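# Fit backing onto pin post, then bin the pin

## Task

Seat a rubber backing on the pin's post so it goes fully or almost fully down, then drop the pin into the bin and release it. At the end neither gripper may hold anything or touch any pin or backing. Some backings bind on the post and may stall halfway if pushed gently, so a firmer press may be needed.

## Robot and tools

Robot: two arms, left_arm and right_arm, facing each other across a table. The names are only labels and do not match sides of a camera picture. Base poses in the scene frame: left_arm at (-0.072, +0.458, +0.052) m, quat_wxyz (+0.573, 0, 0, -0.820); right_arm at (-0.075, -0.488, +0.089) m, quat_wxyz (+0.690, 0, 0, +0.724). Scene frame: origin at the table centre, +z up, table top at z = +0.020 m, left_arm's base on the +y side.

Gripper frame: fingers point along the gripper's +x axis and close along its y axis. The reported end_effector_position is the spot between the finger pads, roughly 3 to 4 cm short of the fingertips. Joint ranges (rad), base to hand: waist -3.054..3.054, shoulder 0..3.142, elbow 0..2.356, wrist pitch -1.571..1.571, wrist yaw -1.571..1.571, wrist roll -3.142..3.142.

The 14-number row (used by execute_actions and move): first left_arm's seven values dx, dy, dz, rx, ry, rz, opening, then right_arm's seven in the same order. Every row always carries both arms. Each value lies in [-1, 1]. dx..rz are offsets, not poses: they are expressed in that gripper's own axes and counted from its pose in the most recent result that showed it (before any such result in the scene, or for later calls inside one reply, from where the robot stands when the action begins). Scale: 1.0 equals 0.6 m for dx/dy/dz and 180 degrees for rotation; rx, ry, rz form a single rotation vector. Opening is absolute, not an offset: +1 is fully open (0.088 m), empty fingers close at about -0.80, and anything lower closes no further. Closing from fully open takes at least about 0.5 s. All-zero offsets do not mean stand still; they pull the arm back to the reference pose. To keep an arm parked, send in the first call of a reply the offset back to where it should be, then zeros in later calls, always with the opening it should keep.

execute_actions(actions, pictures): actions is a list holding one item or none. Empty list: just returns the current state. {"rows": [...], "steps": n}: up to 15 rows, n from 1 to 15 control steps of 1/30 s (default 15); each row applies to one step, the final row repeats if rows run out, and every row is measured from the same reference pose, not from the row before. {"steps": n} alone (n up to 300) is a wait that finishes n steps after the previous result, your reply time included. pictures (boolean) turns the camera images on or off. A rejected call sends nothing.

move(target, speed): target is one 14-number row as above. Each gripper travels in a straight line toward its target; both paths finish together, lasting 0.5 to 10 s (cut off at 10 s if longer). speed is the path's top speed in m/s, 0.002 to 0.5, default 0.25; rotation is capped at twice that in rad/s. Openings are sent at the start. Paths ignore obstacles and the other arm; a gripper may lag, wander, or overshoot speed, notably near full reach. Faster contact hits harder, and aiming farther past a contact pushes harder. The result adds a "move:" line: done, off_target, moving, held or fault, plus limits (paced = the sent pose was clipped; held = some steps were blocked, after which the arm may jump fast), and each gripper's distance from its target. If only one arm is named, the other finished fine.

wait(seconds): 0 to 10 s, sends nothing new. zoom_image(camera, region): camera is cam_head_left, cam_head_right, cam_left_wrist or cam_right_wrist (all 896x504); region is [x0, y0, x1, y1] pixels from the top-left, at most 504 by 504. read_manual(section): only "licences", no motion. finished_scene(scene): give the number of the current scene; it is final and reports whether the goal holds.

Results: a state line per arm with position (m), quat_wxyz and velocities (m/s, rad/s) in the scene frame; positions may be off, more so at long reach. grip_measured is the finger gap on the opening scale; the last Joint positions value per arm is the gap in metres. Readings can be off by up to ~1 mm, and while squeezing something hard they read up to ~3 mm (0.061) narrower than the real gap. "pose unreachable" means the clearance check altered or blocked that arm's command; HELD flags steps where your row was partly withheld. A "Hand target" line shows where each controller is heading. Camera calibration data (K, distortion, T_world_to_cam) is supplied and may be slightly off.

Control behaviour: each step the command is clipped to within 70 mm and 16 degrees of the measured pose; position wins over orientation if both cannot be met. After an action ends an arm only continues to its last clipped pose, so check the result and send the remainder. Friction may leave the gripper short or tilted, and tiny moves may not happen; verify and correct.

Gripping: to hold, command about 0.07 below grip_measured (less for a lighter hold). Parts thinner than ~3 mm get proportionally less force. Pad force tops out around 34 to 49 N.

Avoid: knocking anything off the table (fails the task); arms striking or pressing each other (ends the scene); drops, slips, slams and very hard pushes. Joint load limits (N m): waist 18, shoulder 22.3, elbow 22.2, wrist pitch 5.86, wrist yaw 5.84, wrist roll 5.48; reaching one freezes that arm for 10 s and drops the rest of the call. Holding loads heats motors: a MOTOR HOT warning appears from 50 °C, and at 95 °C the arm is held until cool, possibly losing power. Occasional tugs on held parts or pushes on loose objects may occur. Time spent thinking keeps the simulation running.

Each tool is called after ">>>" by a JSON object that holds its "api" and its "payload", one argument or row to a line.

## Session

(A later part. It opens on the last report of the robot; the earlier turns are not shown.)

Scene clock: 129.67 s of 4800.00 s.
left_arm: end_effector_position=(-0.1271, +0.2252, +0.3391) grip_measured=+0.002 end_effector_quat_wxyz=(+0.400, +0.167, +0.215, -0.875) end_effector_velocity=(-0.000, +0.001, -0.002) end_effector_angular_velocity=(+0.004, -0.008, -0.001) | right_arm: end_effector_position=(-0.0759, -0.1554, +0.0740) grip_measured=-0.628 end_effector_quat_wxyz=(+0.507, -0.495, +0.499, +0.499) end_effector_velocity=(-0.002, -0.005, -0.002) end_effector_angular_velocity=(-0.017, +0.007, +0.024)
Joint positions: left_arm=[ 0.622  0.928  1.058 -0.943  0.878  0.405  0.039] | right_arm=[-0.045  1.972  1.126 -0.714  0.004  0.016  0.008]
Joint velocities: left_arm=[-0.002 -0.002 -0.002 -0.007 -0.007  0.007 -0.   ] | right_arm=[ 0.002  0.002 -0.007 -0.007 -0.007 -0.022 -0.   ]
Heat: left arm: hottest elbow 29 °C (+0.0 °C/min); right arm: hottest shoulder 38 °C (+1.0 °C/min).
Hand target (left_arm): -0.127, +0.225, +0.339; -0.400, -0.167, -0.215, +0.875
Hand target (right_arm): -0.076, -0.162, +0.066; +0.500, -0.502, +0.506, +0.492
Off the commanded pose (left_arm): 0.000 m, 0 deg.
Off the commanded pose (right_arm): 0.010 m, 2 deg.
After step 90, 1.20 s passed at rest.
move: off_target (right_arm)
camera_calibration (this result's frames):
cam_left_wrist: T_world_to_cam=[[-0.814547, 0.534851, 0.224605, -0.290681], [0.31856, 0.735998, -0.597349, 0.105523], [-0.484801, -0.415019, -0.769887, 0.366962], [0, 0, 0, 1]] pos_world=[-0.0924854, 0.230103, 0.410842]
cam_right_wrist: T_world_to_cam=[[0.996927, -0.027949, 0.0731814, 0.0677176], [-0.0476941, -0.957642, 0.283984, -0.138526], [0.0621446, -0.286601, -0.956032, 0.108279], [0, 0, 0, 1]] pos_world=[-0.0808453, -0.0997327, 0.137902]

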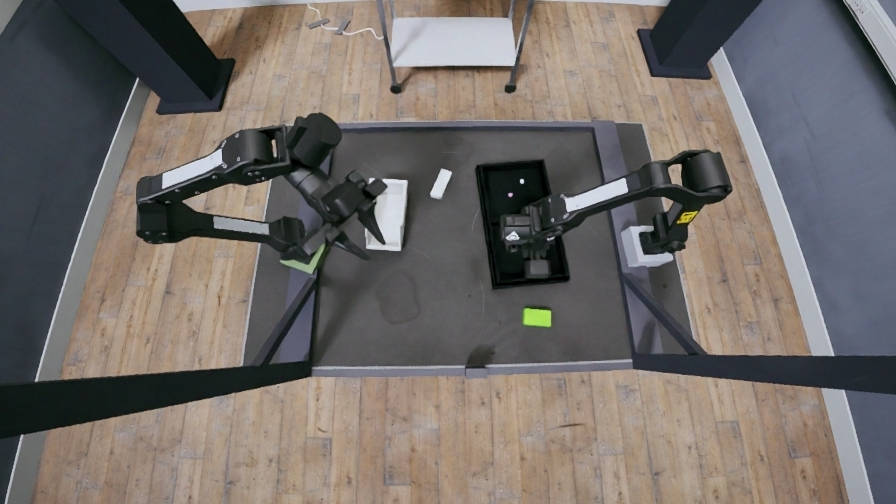

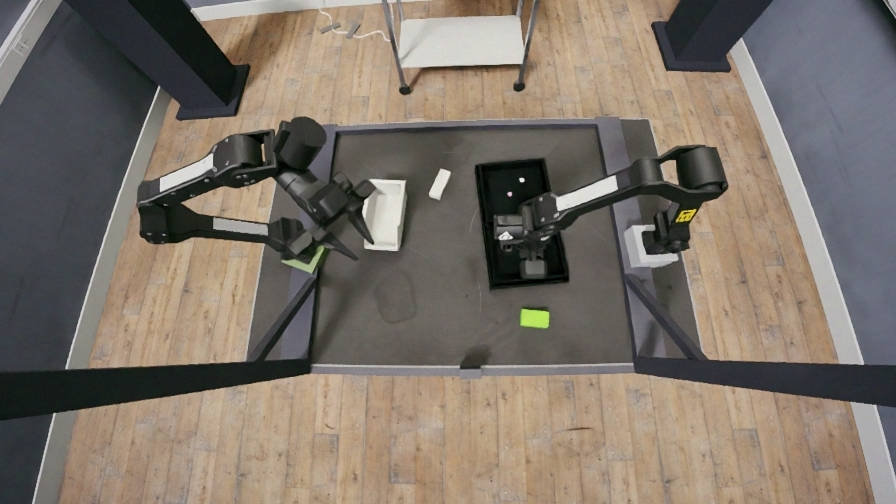

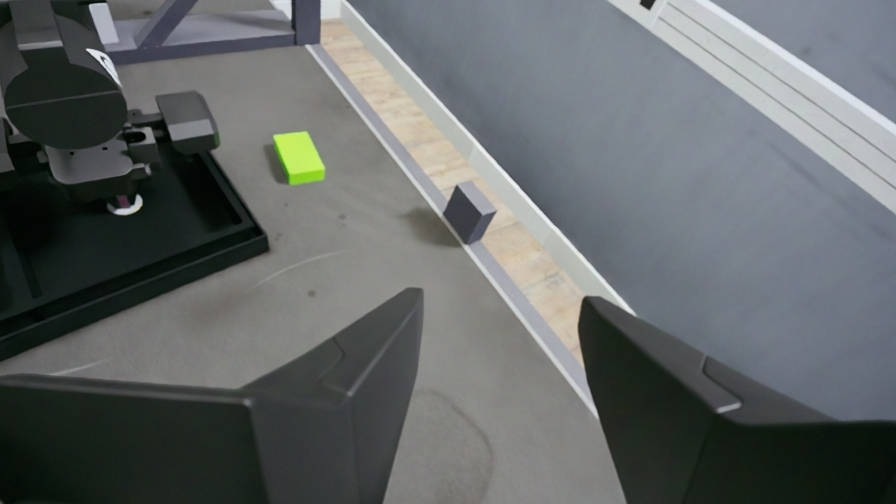

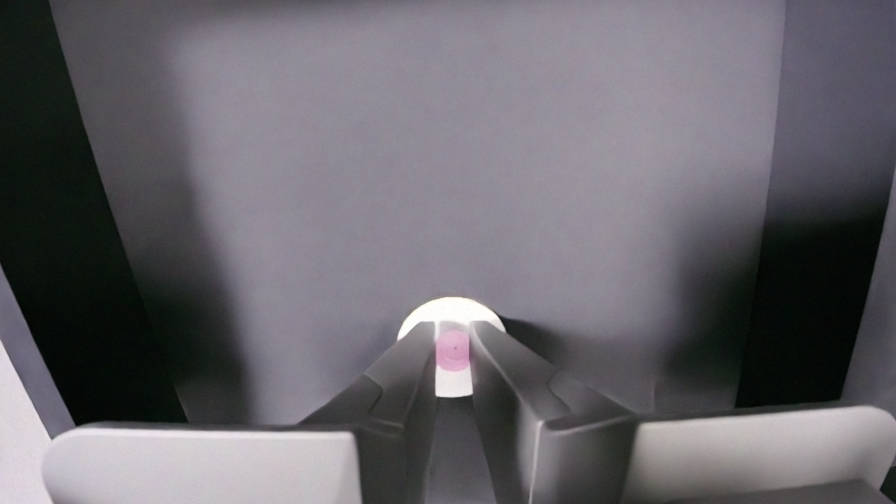

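>>> {"api": "move", "payload": {
  "target": [0,0,0,0,0,0,0,-0.016,0,-0.008,0,0.006,0,-0.63],
  "speed": 0.01
}}

>>> {"api": "move", "payload": {
  "target": [0,0,0,0,0,0,0,0.018,0,-0.011,0,0.004,0,-0.63],
  "speed": 0.008
}}

>>> {"api": "zoom_image", "payload": {
  "camera": "cam_right_wrist",
  "region": [350,250,550,400]
}}

Scene clock: 136.70 s of 4800.00 s.
left_arm: end_effector_position=(-0.1271, +0.2252, +0.3391) grip_measured=+0.002 end_effector_quat_wxyz=(+0.400, +0.167, +0.215, -0.875) end_effector_velocity=(-0.001, +0.003, -0.003) end_effector_angular_velocity=(+0.018, -0.004, -0.001) | right_arm: end_effector_position=(-0.0759, -0.1631, +0.0790) grip_measured=-0.628 end_effector_quat_wxyz=(+0.499, -0.503, +0.507, +0.491) end_effector_velocity=(+0.001, -0.004, +0.001) end_effector_angular_velocity=(-0.017, +0.007, -0.000)
Joint positions: left_arm=[ 0.622  0.928  1.058 -0.943  0.878  0.405  0.039] | right_arm=[-0.045  1.959  1.13  -0.763  0.004  0.016  0.008]
Joint velocities: left_arm=[-0.002 -0.002 -0.002 -0.022 -0.007  0.007 -0.   ] | right_arm=[-0.007 -0.002  0.002 -0.022 -0.007 -0.007 -0.   ]
Heat: left arm: hottest elbow 29 °C (+0.0 °C/min); right arm: hottest shoulder 37 °C (+0.0 °C/min).
Hand target (left_arm): -0.127, +0.225, +0.339; -0.400, -0.167, -0.215, +0.875
Hand target (right_arm): -0.076, -0.160, +0.084; +0.502, -0.499, +0.504, +0.494
Off the commanded pose (left_arm): 0.000 m, 0 deg.
Off the commanded pose (right_arm): 0.005 m, 1 deg.
After step 90, 2.73 s passed at rest.
move: done
camera_calibration (this result's frames):
cam_left_wrist: T_world_to_cam=[[-0.814547, 0.534851, 0.224605, -0.290681], [0.31856, 0.735998, -0.597349, 0.105523], [-0.484801, -0.415019, -0.769887, 0.366962], [0, 0, 0, 1]] pos_world=[-0.0924854, 0.230103, 0.410842]
cam_right_wrist: T_world_to_cam=[[0.996919, -0.0255883, 0.0741477, 0.0674231], [-0.0477266, -0.948052, 0.314514, -0.148166], [0.062248, -0.317084, -0.946352, 0.10505], [0, 0, 0, 1]] pos_world=[-0.080826, -0.105434, 0.141015]

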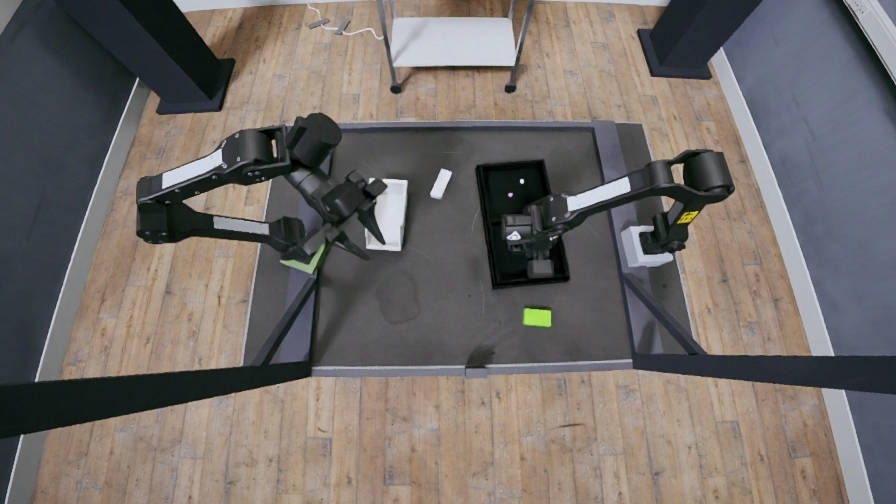

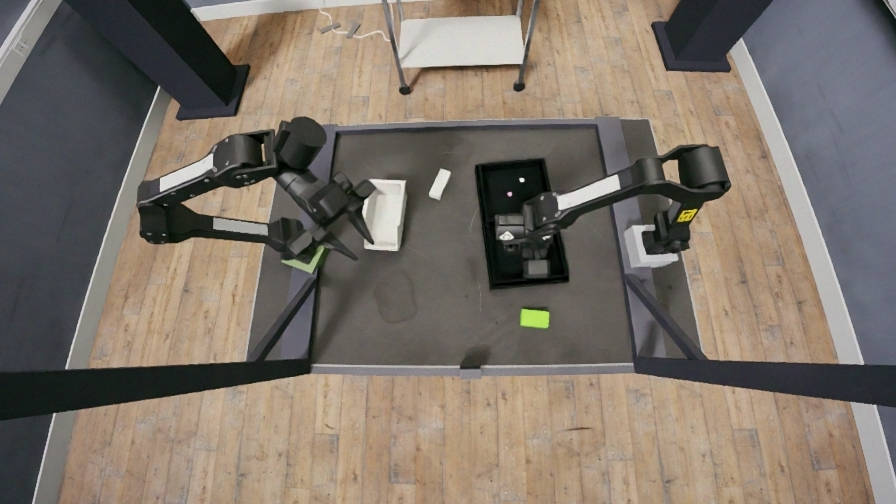

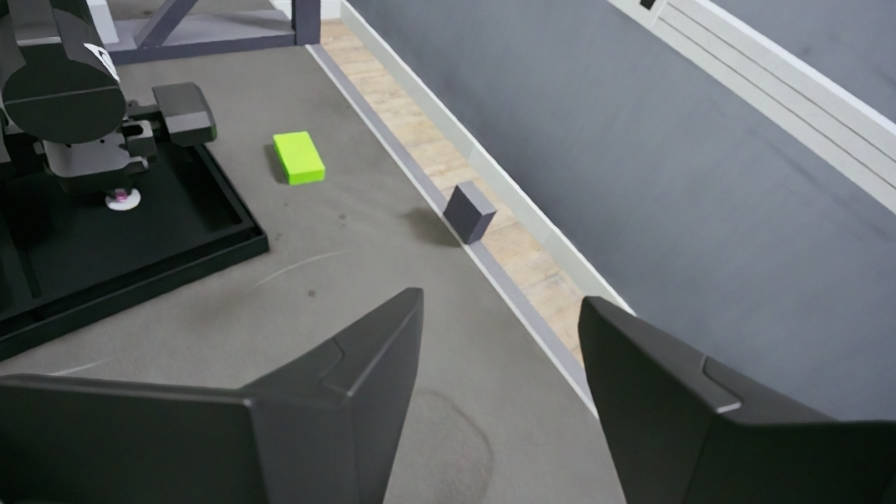

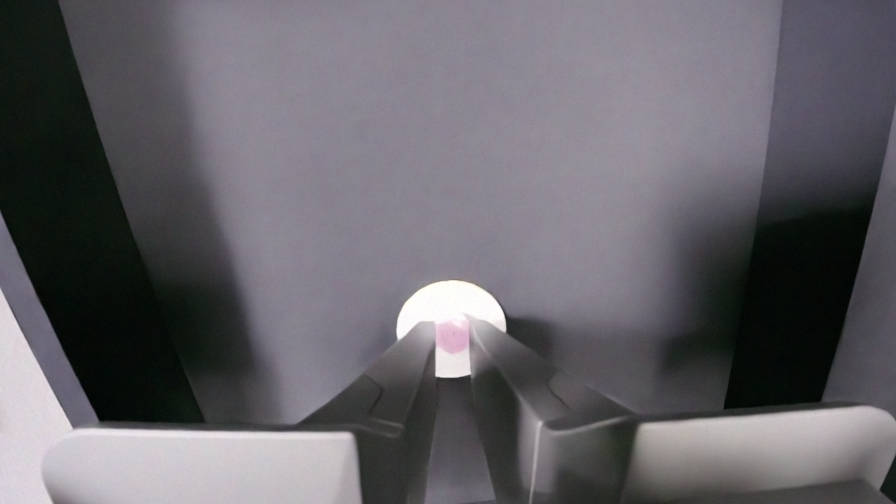

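Scene clock: 138.50 s of 4800.00 s.
left_arm: end_effector_position=(-0.1271, +0.2252, +0.3391) grip_measured=+0.002 end_effector_quat_wxyz=(+0.400, +0.167, +0.215, -0.875) end_effector_velocity=(+0.001, +0.002, -0.006) end_effector_angular_velocity=(+0.053, +0.015, +0.030) | right_arm: end_effector_position=(-0.0759, -0.1641, +0.0745) grip_measured=-0.628 end_effector_quat_wxyz=(+0.501, -0.501, +0.505, +0.493) end_effector_velocity=(-0.002, -0.000, +0.001) end_effector_angular_velocity=(+0.007, +0.007, -0.005)
Joint positions: left_arm=[ 0.622  0.928  1.058 -0.943  0.878  0.405  0.039] | right_arm=[-0.045  1.959  1.109 -0.732  0.004  0.016  0.008]
Joint velocities: left_arm=[-0.002 -0.002 -0.007 -0.022 -0.022 -0.037 -0.   ] | right_arm=[ 0.002 -0.007 -0.007  0.007 -0.007  0.007 -0.   ]
Heat: left arm: hottest elbow 29 °C (+0.0 °C/min); right arm: hottest shoulder 37 °C (+1.0 °C/min).
Hand target (left_arm): -0.127, +0.225, +0.339; -0.400, -0.167, -0.215, +0.875
Hand target (right_arm): -0.076, -0.170, +0.068; +0.496, -0.506, +0.511, +0.487
Off the commanded pose (left_arm): 0.000 m, 0 deg.
Off the commanded pose (right_arm): 0.009 m, 1 deg.
move: off_target (right_arm)
camera_calibration (this result's frames):
cam_left_wrist: T_world_to_cam=[[-0.814547, 0.534851, 0.224605, -0.290681], [0.31856, 0.735998, -0.597349, 0.105523], [-0.484801, -0.415019, -0.769887, 0.366962], [0, 0, 0, 1]] pos_world=[-0.0924854, 0.230103, 0.410842]
cam_right_wrist: T_world_to_cam=[[0.996921, -0.0262941, 0.073868, 0.067633], [-0.0477166, -0.951009, 0.30546, -0.147473], [0.0622173, -0.308044, -0.949335, 0.102206], [0, 0, 0, 1]] pos_world=[-0.0808207, -0.106986, 0.137079]

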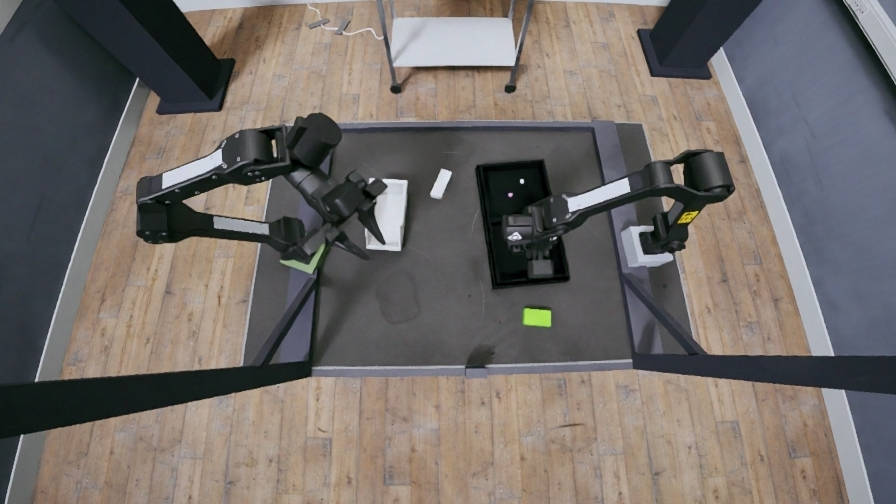

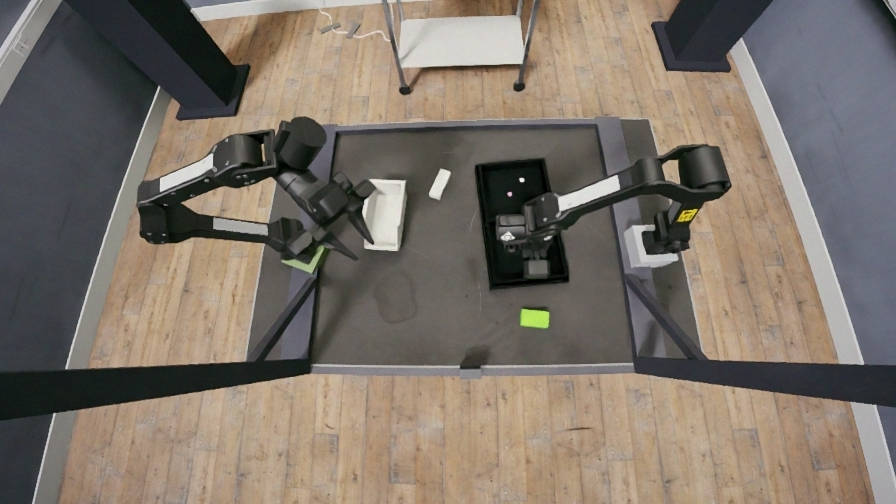

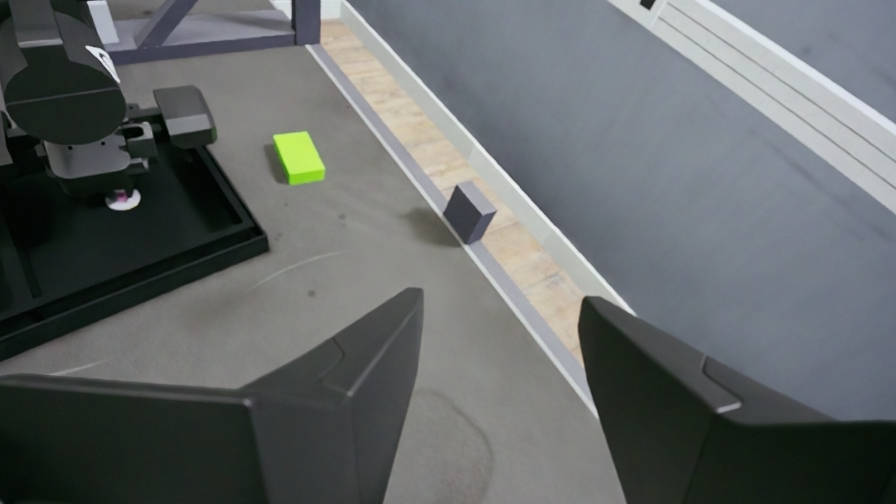

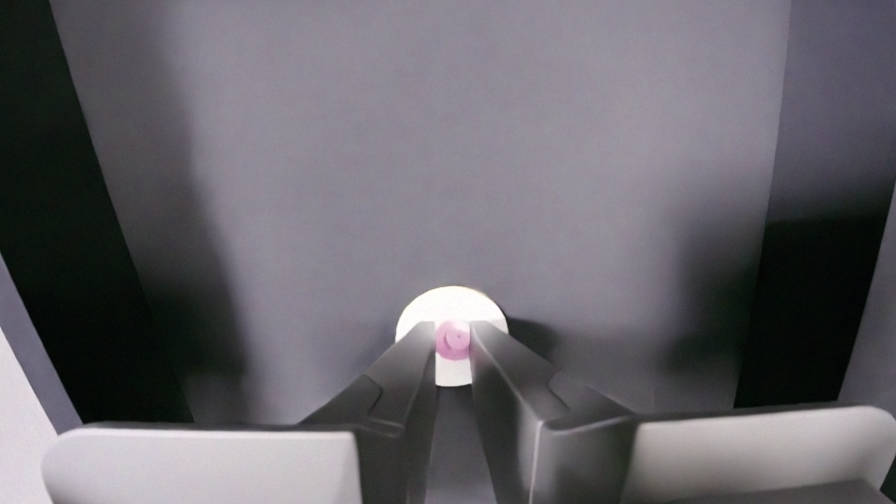

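Region (350, 250, 550, 400) of cam_right_wrist's 896x504 image, scaled by 2.520, with more detail than that image has; it fills the top 378 rows of this view, and the rest is white.

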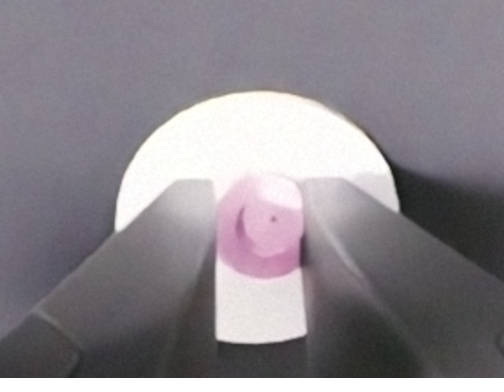

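>>> {"api": "move", "payload": {
  "target": [0,0,0,0,0,0,0,0.024,0,-0.016,0,0.008,0,-0.68],
  "speed": 0.008
}}

>>> {"api": "zoom_image", "payload": {
  "camera": "cam_right_wrist",
  "region": [350,250,550,400]
}}

Scene clock: 144.37 s of 4800.00 s.
left_arm: end_effector_position=(-0.1271, +0.2252, +0.3391) grip_measured=+0.002 end_effector_quat_wxyz=(+0.400, +0.167, +0.215, -0.875) end_effector_velocity=(-0.001, +0.003, -0.002) end_effector_angular_velocity=(+0.033, +0.025, +0.008) | right_arm: end_effector_position=(-0.0759, -0.1642, +0.0702) grip_measured=-0.678 end_effector_quat_wxyz=(+0.505, -0.497, +0.502, +0.496) end_effector_velocity=(-0.004, -0.002, +0.000) end_effector_angular_velocity=(-0.007, +0.022, +0.010)
Joint positions: left_arm=[ 0.622  0.928  1.058 -0.943  0.878  0.405  0.039] | right_arm=[-0.045  1.959  1.088 -0.698  0.004  0.016  0.006]
Joint velocities: left_arm=[ 0.002 -0.002 -0.002 -0.022  0.007 -0.022 -0.   ] | right_arm=[ 0.002 -0.002 -0.002 -0.007 -0.022 -0.007 -0.   ]
Heat: left arm: hottest elbow 29 °C (+0.0 °C/min); right arm: hottest shoulder 37 °C (+1.0 °C/min).
Hand target (left_arm): -0.127, +0.225, +0.339; -0.400, -0.167, -0.215, +0.875
Hand target (right_arm): -0.076, -0.174, +0.061; +0.495, -0.507, +0.511, +0.487
Off the commanded pose (left_arm): 0.000 m, 0 deg.
Off the commanded pose (right_arm): 0.014 m, 2 deg.
After step 90, 0.50 s passed at rest.
move: off_target (right_arm)
camera_calibration (this result's frames):
cam_left_wrist: T_world_to_cam=[[-0.814547, 0.534851, 0.224605, -0.290681], [0.31856, 0.735998, -0.597349, 0.105523], [-0.484801, -0.415019, -0.769887, 0.366962], [0, 0, 0, 1]] pos_world=[-0.0924854, 0.230103, 0.410842]
cam_right_wrist: T_world_to_cam=[[0.996925, -0.0273057, 0.0734535, 0.067813], [-0.0477027, -0.955114, 0.292374, -0.145984], [0.062173, -0.294978, -0.953479, 0.100513], [0, 0, 0, 1]] pos_world=[-0.0808175, -0.107931, 0.133538]

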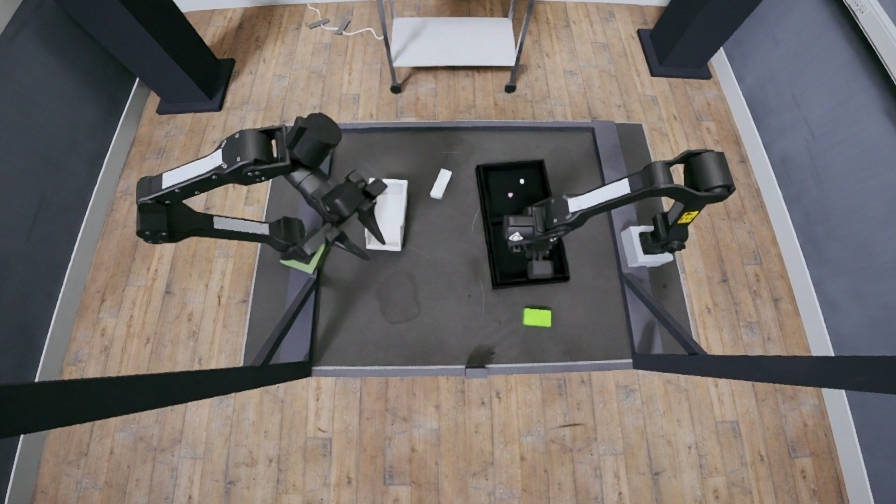

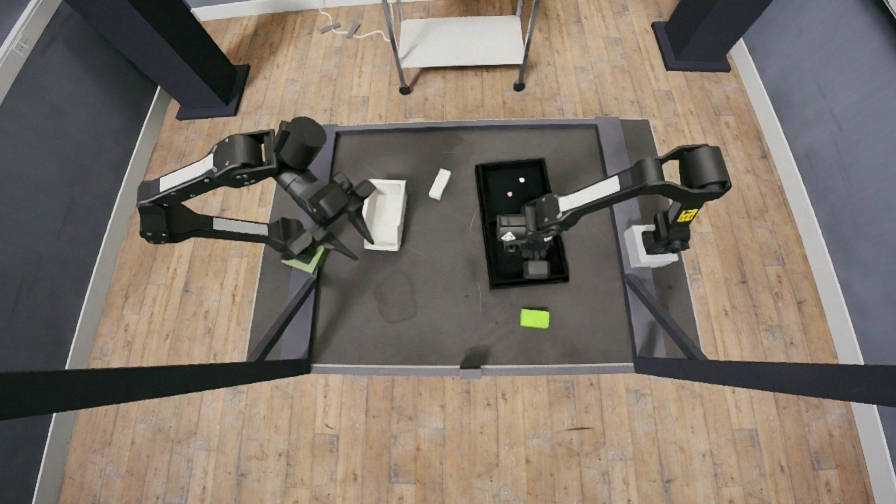

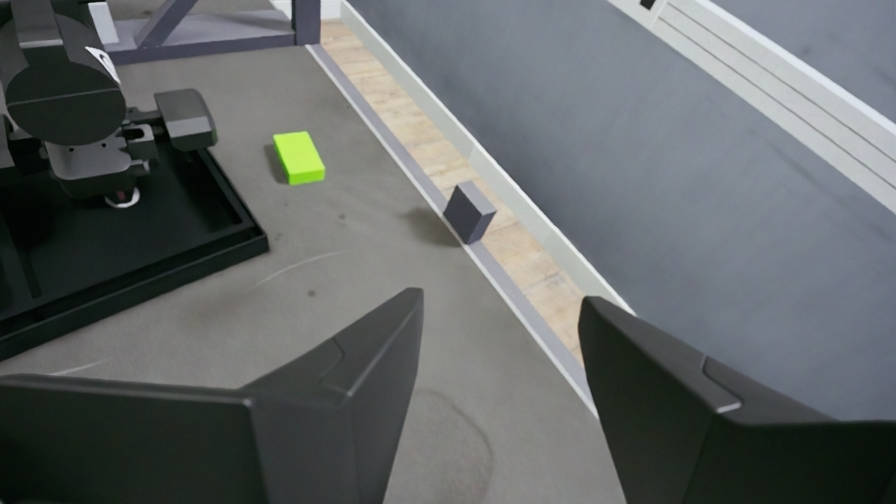

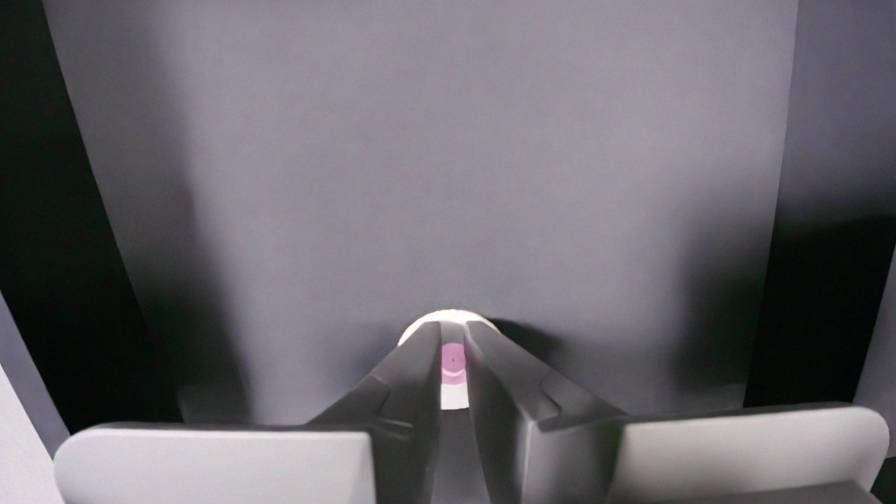

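Region (350, 250, 550, 400) of cam_right_wrist's 896x504 image, scaled by 2.520, with more detail than that image has; it fills the top 378 rows of this view, and the rest is white.

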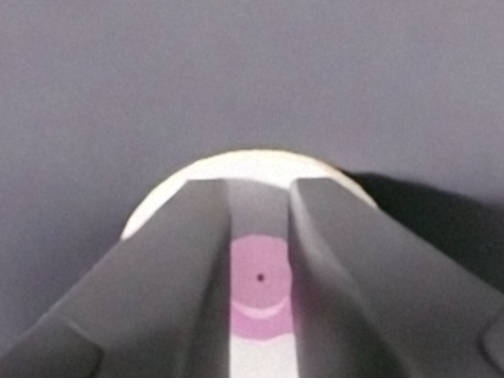

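>>> {"api": "move", "payload": {
  "target": [0,0,0,0,0,0,0,-0.035,0,0,0,0,0,-0.5],
  "speed": 0.03
}}

>>> {"api": "move", "payload": {
  "target": [0,0,0,0,0,0,0,0.008,0,0.028,0,0.14,0,-0.5],
  "speed": 0.1
}}

>>> {"api": "zoom_image", "payload": {
  "camera": "cam_right_wrist",
  "region": [350,230,550,400]
}}

Scene clock: 154.13 s of 4800.00 s.
left_arm: end_effector_position=(-0.1271, +0.2252, +0.3391) grip_measured=+0.002 end_effector_quat_wxyz=(+0.400, +0.167, +0.215, -0.875) end_effector_velocity=(-0.000, +0.002, -0.001) end_effector_angular_velocity=(+0.008, +0.000, +0.006) | right_arm: end_effector_position=(-0.0758, -0.1670, +0.0865) grip_measured=-0.502 end_effector_quat_wxyz=(+0.502, -0.501, +0.505, +0.493) end_effector_velocity=(-0.000, -0.005, +0.000) end_effector_angular_velocity=(-0.022, +0.007, -0.010)
Joint positions: left_arm=[ 0.622  0.928  1.058 -0.943  0.878  0.405  0.039] | right_arm=[-0.045  1.923  1.114 -0.773  0.004  0.016  0.014]
Joint velocities: left_arm=[-0.002 -0.007 -0.002 -0.007 -0.007 -0.007 -0.   ] | right_arm=[-0.002 -0.002 -0.002 -0.022 -0.007  0.007 -0.   ]
Heat: left arm: hottest elbow 29 °C (+0.0 °C/min); right arm: hottest shoulder 36 °C (+1.0 °C/min).
Hand target (left_arm): -0.127, +0.225, +0.339; -0.400, -0.167, -0.215, +0.875
Hand target (right_arm): -0.076, -0.164, +0.091; +0.505, -0.497, +0.501, +0.496
Off the commanded pose (left_arm): 0.000 m, 0 deg.
Off the commanded pose (right_arm): 0.005 m, 1 deg.
After step 90, 5.77 s passed at rest.
move: done
camera_calibration (this result's frames):
cam_left_wrist: T_world_to_cam=[[-0.814547, 0.534851, 0.224605, -0.290681], [0.31856, 0.735998, -0.597349, 0.105523], [-0.484801, -0.415019, -0.769887, 0.366962], [0, 0, 0, 1]] pos_world=[-0.0924854, 0.230103, 0.410842]
cam_right_wrist: T_world_to_cam=[[0.996893, -0.0263465, 0.0742256, 0.0665575], [-0.0478282, -0.951242, 0.304715, -0.153881], [0.0625783, -0.307318, -0.949547, 0.112928], [0, 0, 0, 1]] pos_world=[-0.0807775, -0.109919, 0.14918]

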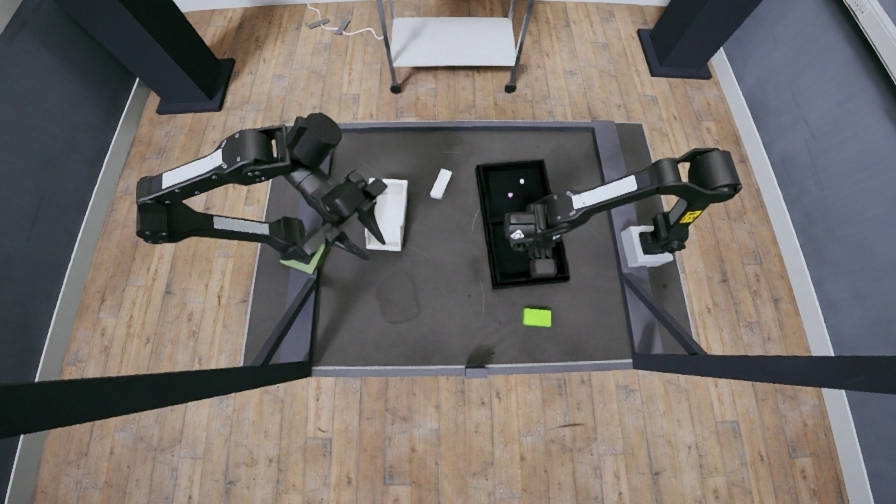

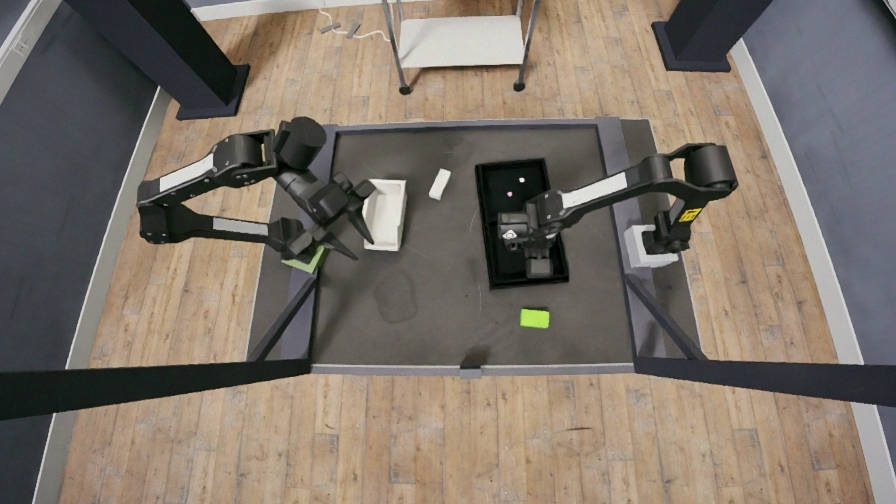

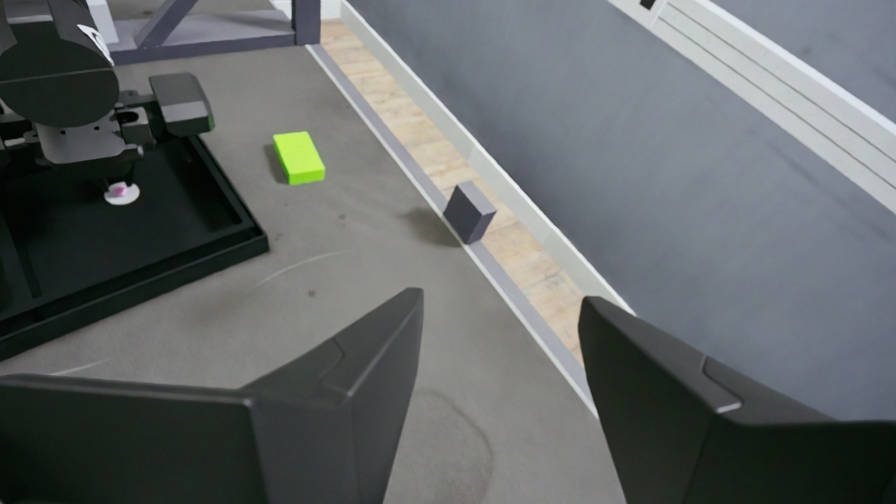

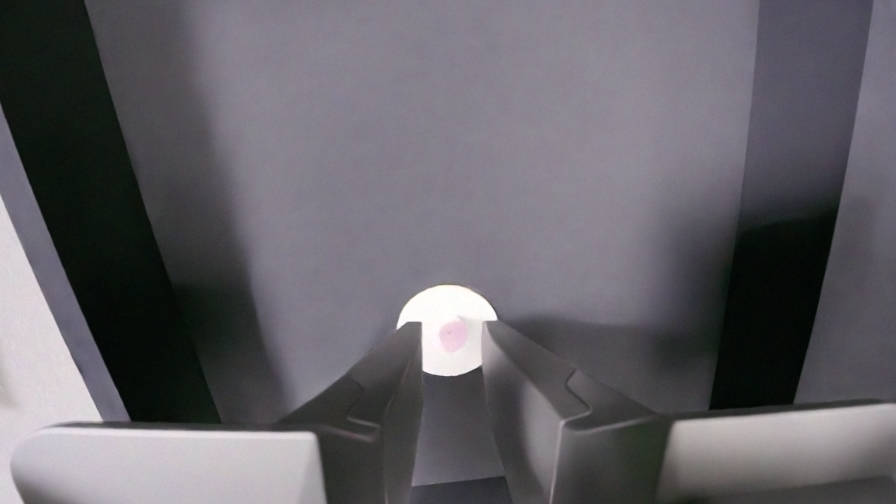

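Scene clock: 156.70 s of 4800.00 s.
left_arm: end_effector_position=(-0.1271, +0.2252, +0.3391) grip_measured=+0.002 end_effector_quat_wxyz=(+0.400, +0.167, +0.215, -0.875) end_effector_velocity=(-0.000, +0.001, -0.004) end_effector_angular_velocity=(+0.018, +0.003, +0.006) | right_arm: end_effector_position=(-0.0760, -0.1500, +0.0861) grip_measured=-0.502 end_effector_quat_wxyz=(+0.384, -0.594, +0.599, +0.376) end_effector_velocity=(-0.002, -0.003, +0.003) end_effector_angular_velocity=(-0.027, +0.010, +0.006)
Joint positions: left_arm=[ 0.622  0.928  1.058 -0.943  0.878  0.405  0.039] | right_arm=[-0.047  2.32   1.663 -1.35  -0.001  0.014  0.014]
Joint velocities: left_arm=[-0.002 -0.002 -0.007 -0.007 -0.007 -0.007 -0.   ] | right_arm=[ 0.002  0.007  0.017 -0.037 -0.007 -0.007  0.   ]
Heat: left arm: hottest elbow 29 °C (+0.0 °C/min); right arm: hottest shoulder 36 °C (+1.0 °C/min).
Hand target (left_arm): -0.127, +0.225, +0.339; -0.400, -0.167, -0.215, +0.875
Hand target (right_arm): -0.076, -0.150, +0.082; -0.379, +0.595, -0.603, -0.373
Off the commanded pose (left_arm): 0.000 m, 0 deg.
Off the commanded pose (right_arm): 0.005 m, 1 deg.
move: done
camera_calibration (this result's frames):
cam_left_wrist: T_world_to_cam=[[-0.814547, 0.534851, 0.224605, -0.290681], [0.31856, 0.735998, -0.597349, 0.105523], [-0.484801, -0.415019, -0.769887, 0.366962], [0, 0, 0, 1]] pos_world=[-0.0924854, 0.230103, 0.410842]
cam_right_wrist: T_world_to_cam=[[0.99724, 0.00487819, 0.0740874, 0.0719724], [-0.0461974, -0.740396, 0.670581, -0.137338], [0.0581253, -0.672153, -0.738127, 0.0445333], [0, 0, 0, 1]] pos_world=[-0.0807069, -0.0721028, 0.119636]

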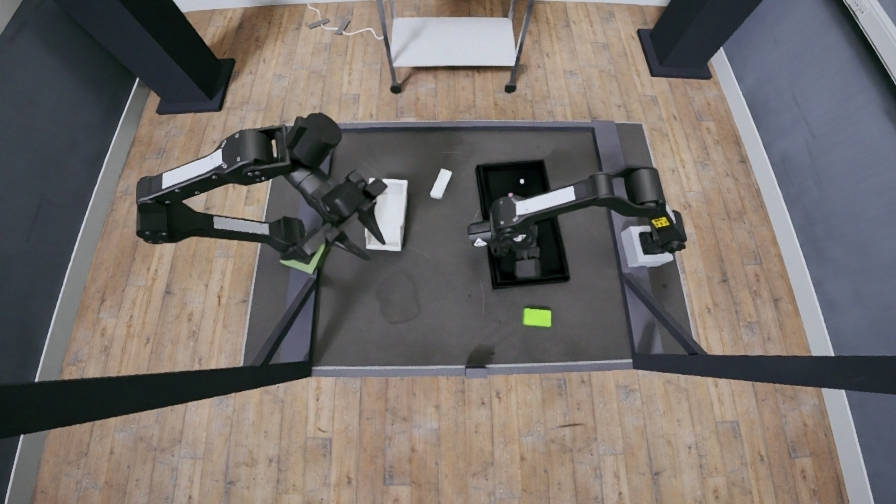

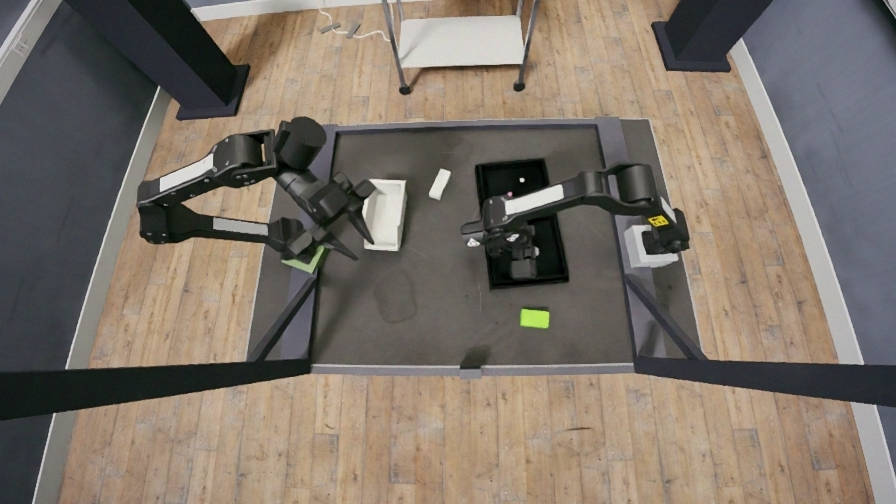

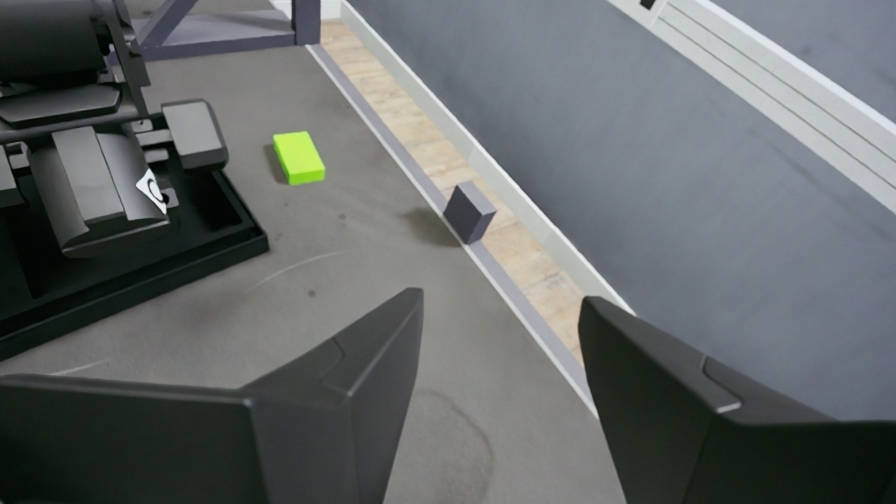

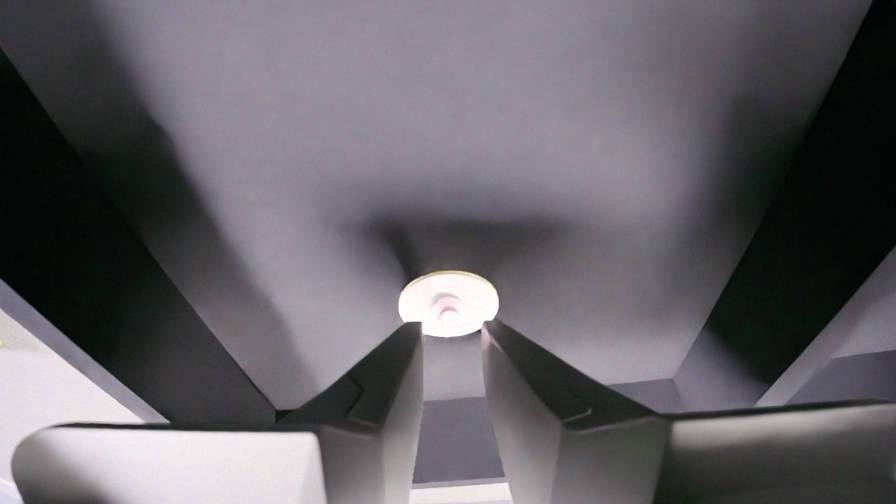

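Region (350, 230, 550, 400) of cam_right_wrist's 896x504 image, scaled by 2.520, with more detail than that image has; it fills the top 428 rows of this view, and the rest is white.

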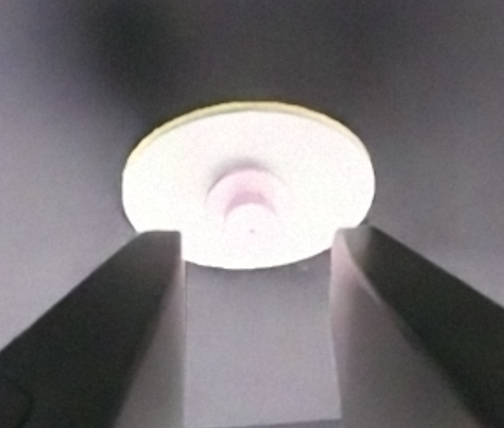

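>>> {"api": "move", "payload": {
  "target": [0,0,0,0,0,0,0,0.03,0.002,-0.004,0,0.004,0,-0.6],
  "speed": 0.012
}}

>>> {"api": "zoom_image", "payload": {
  "camera": "cam_right_wrist",
  "region": [350,250,550,400]
}}

Scene clock: 163.93 s of 4800.00 s.
left_arm: end_effector_position=(-0.1271, +0.2252, +0.3391) grip_measured=+0.002 end_effector_quat_wxyz=(+0.400, +0.167, +0.215, -0.875) end_effector_velocity=(-0.001, +0.001, -0.002) end_effector_angular_velocity=(+0.013, +0.001, +0.001) | right_arm: end_effector_position=(-0.0762, -0.1573, +0.0728) grip_measured=-0.598 end_effector_quat_wxyz=(+0.382, -0.595, +0.600, +0.375) end_effector_velocity=(-0.000, -0.003, -0.000) end_effector_angular_velocity=(-0.012, +0.010, +0.001)
Joint positions: left_arm=[ 0.622  0.928  1.058 -0.943  0.878  0.405  0.039] | right_arm=[-0.047  2.322  1.605 -1.296 -0.001  0.014  0.01 ]
Joint velocities: left_arm=[-0.007 -0.002 -0.002 -0.007 -0.007 -0.007 -0.   ] | right_arm=[-0.002  0.002 -0.002 -0.007 -0.007 -0.007 -0.   ]
Heat: left arm: hottest elbow 29 °C (+0.0 °C/min); right arm: hottest shoulder 37 °C (+1.0 °C/min).
Hand target (left_arm): -0.127, +0.225, +0.339; -0.400, -0.167, -0.215, +0.875
Hand target (right_arm): -0.077, -0.160, +0.071; -0.380, +0.596, -0.601, -0.373
Off the commanded pose (left_arm): 0.000 m, 0 deg.
Off the commanded pose (right_arm): 0.003 m, 0 deg.
After step 90, 2.50 s passed at rest.
move: done
camera_calibration (this result's frames):
cam_left_wrist: T_world_to_cam=[[-0.814547, 0.534851, 0.224605, -0.290681], [0.31856, 0.735998, -0.597349, 0.105523], [-0.484801, -0.415019, -0.769887, 0.366962], [0, 0, 0, 1]] pos_world=[-0.0924854, 0.230103, 0.410842]
cam_right_wrist: T_world_to_cam=[[0.997237, 0.0056825, 0.0740668, 0.0732413], [-0.0459221, -0.736564, 0.674807, -0.133514], [0.0583895, -0.676343, -0.734268, 0.0288064], [0, 0, 0, 1]] pos_world=[-0.0808522, -0.0792749, 0.105823]

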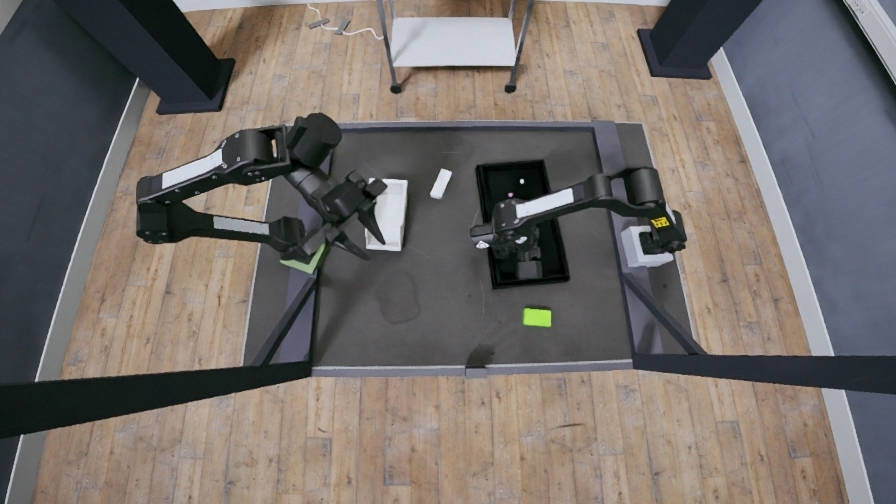

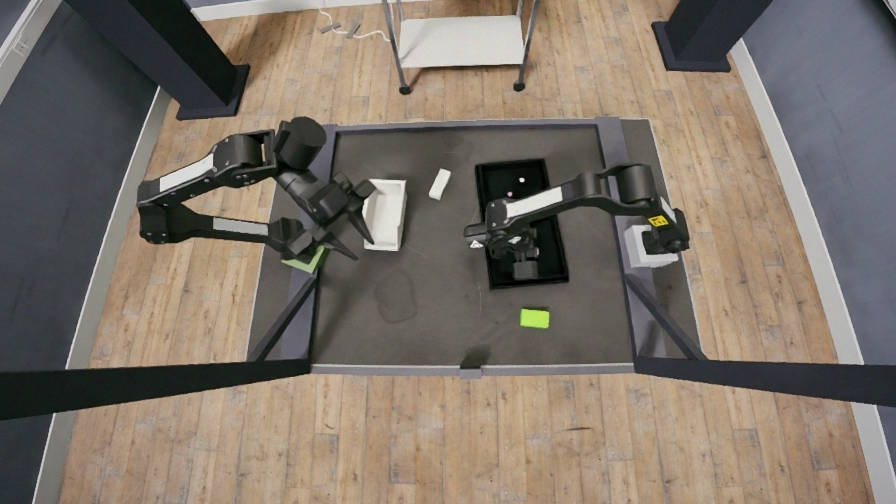

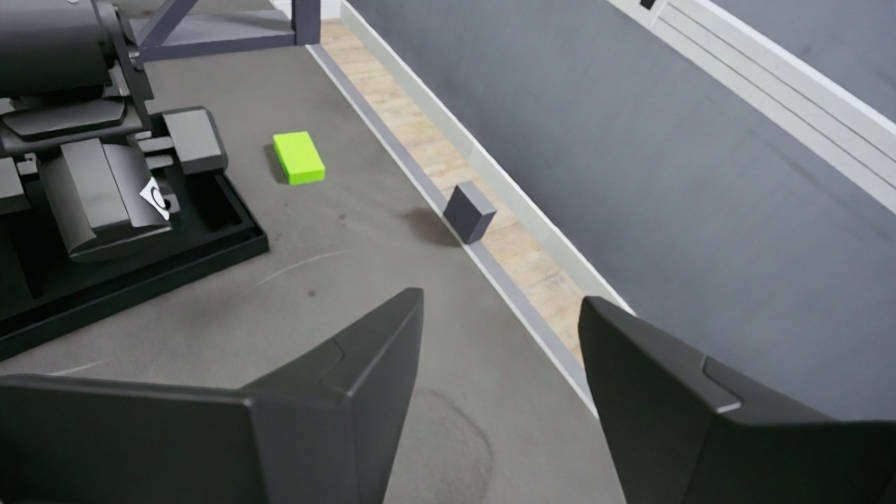

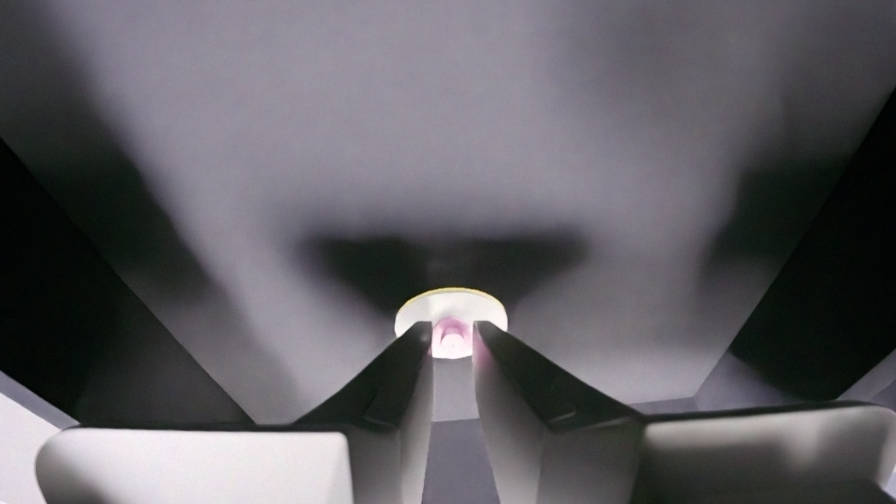

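Region (350, 250, 550, 400) of cam_right_wrist's 896x504 image, scaled by 2.520, with more detail than that image has; it fills the top 378 rows of this view, and the rest is white.

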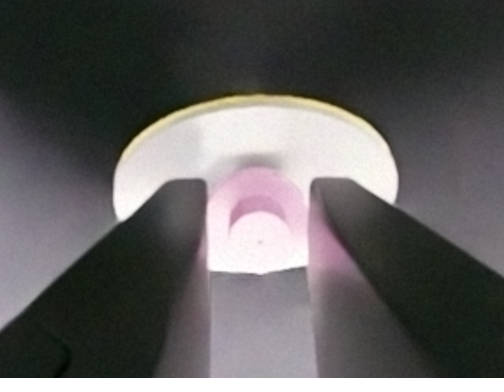

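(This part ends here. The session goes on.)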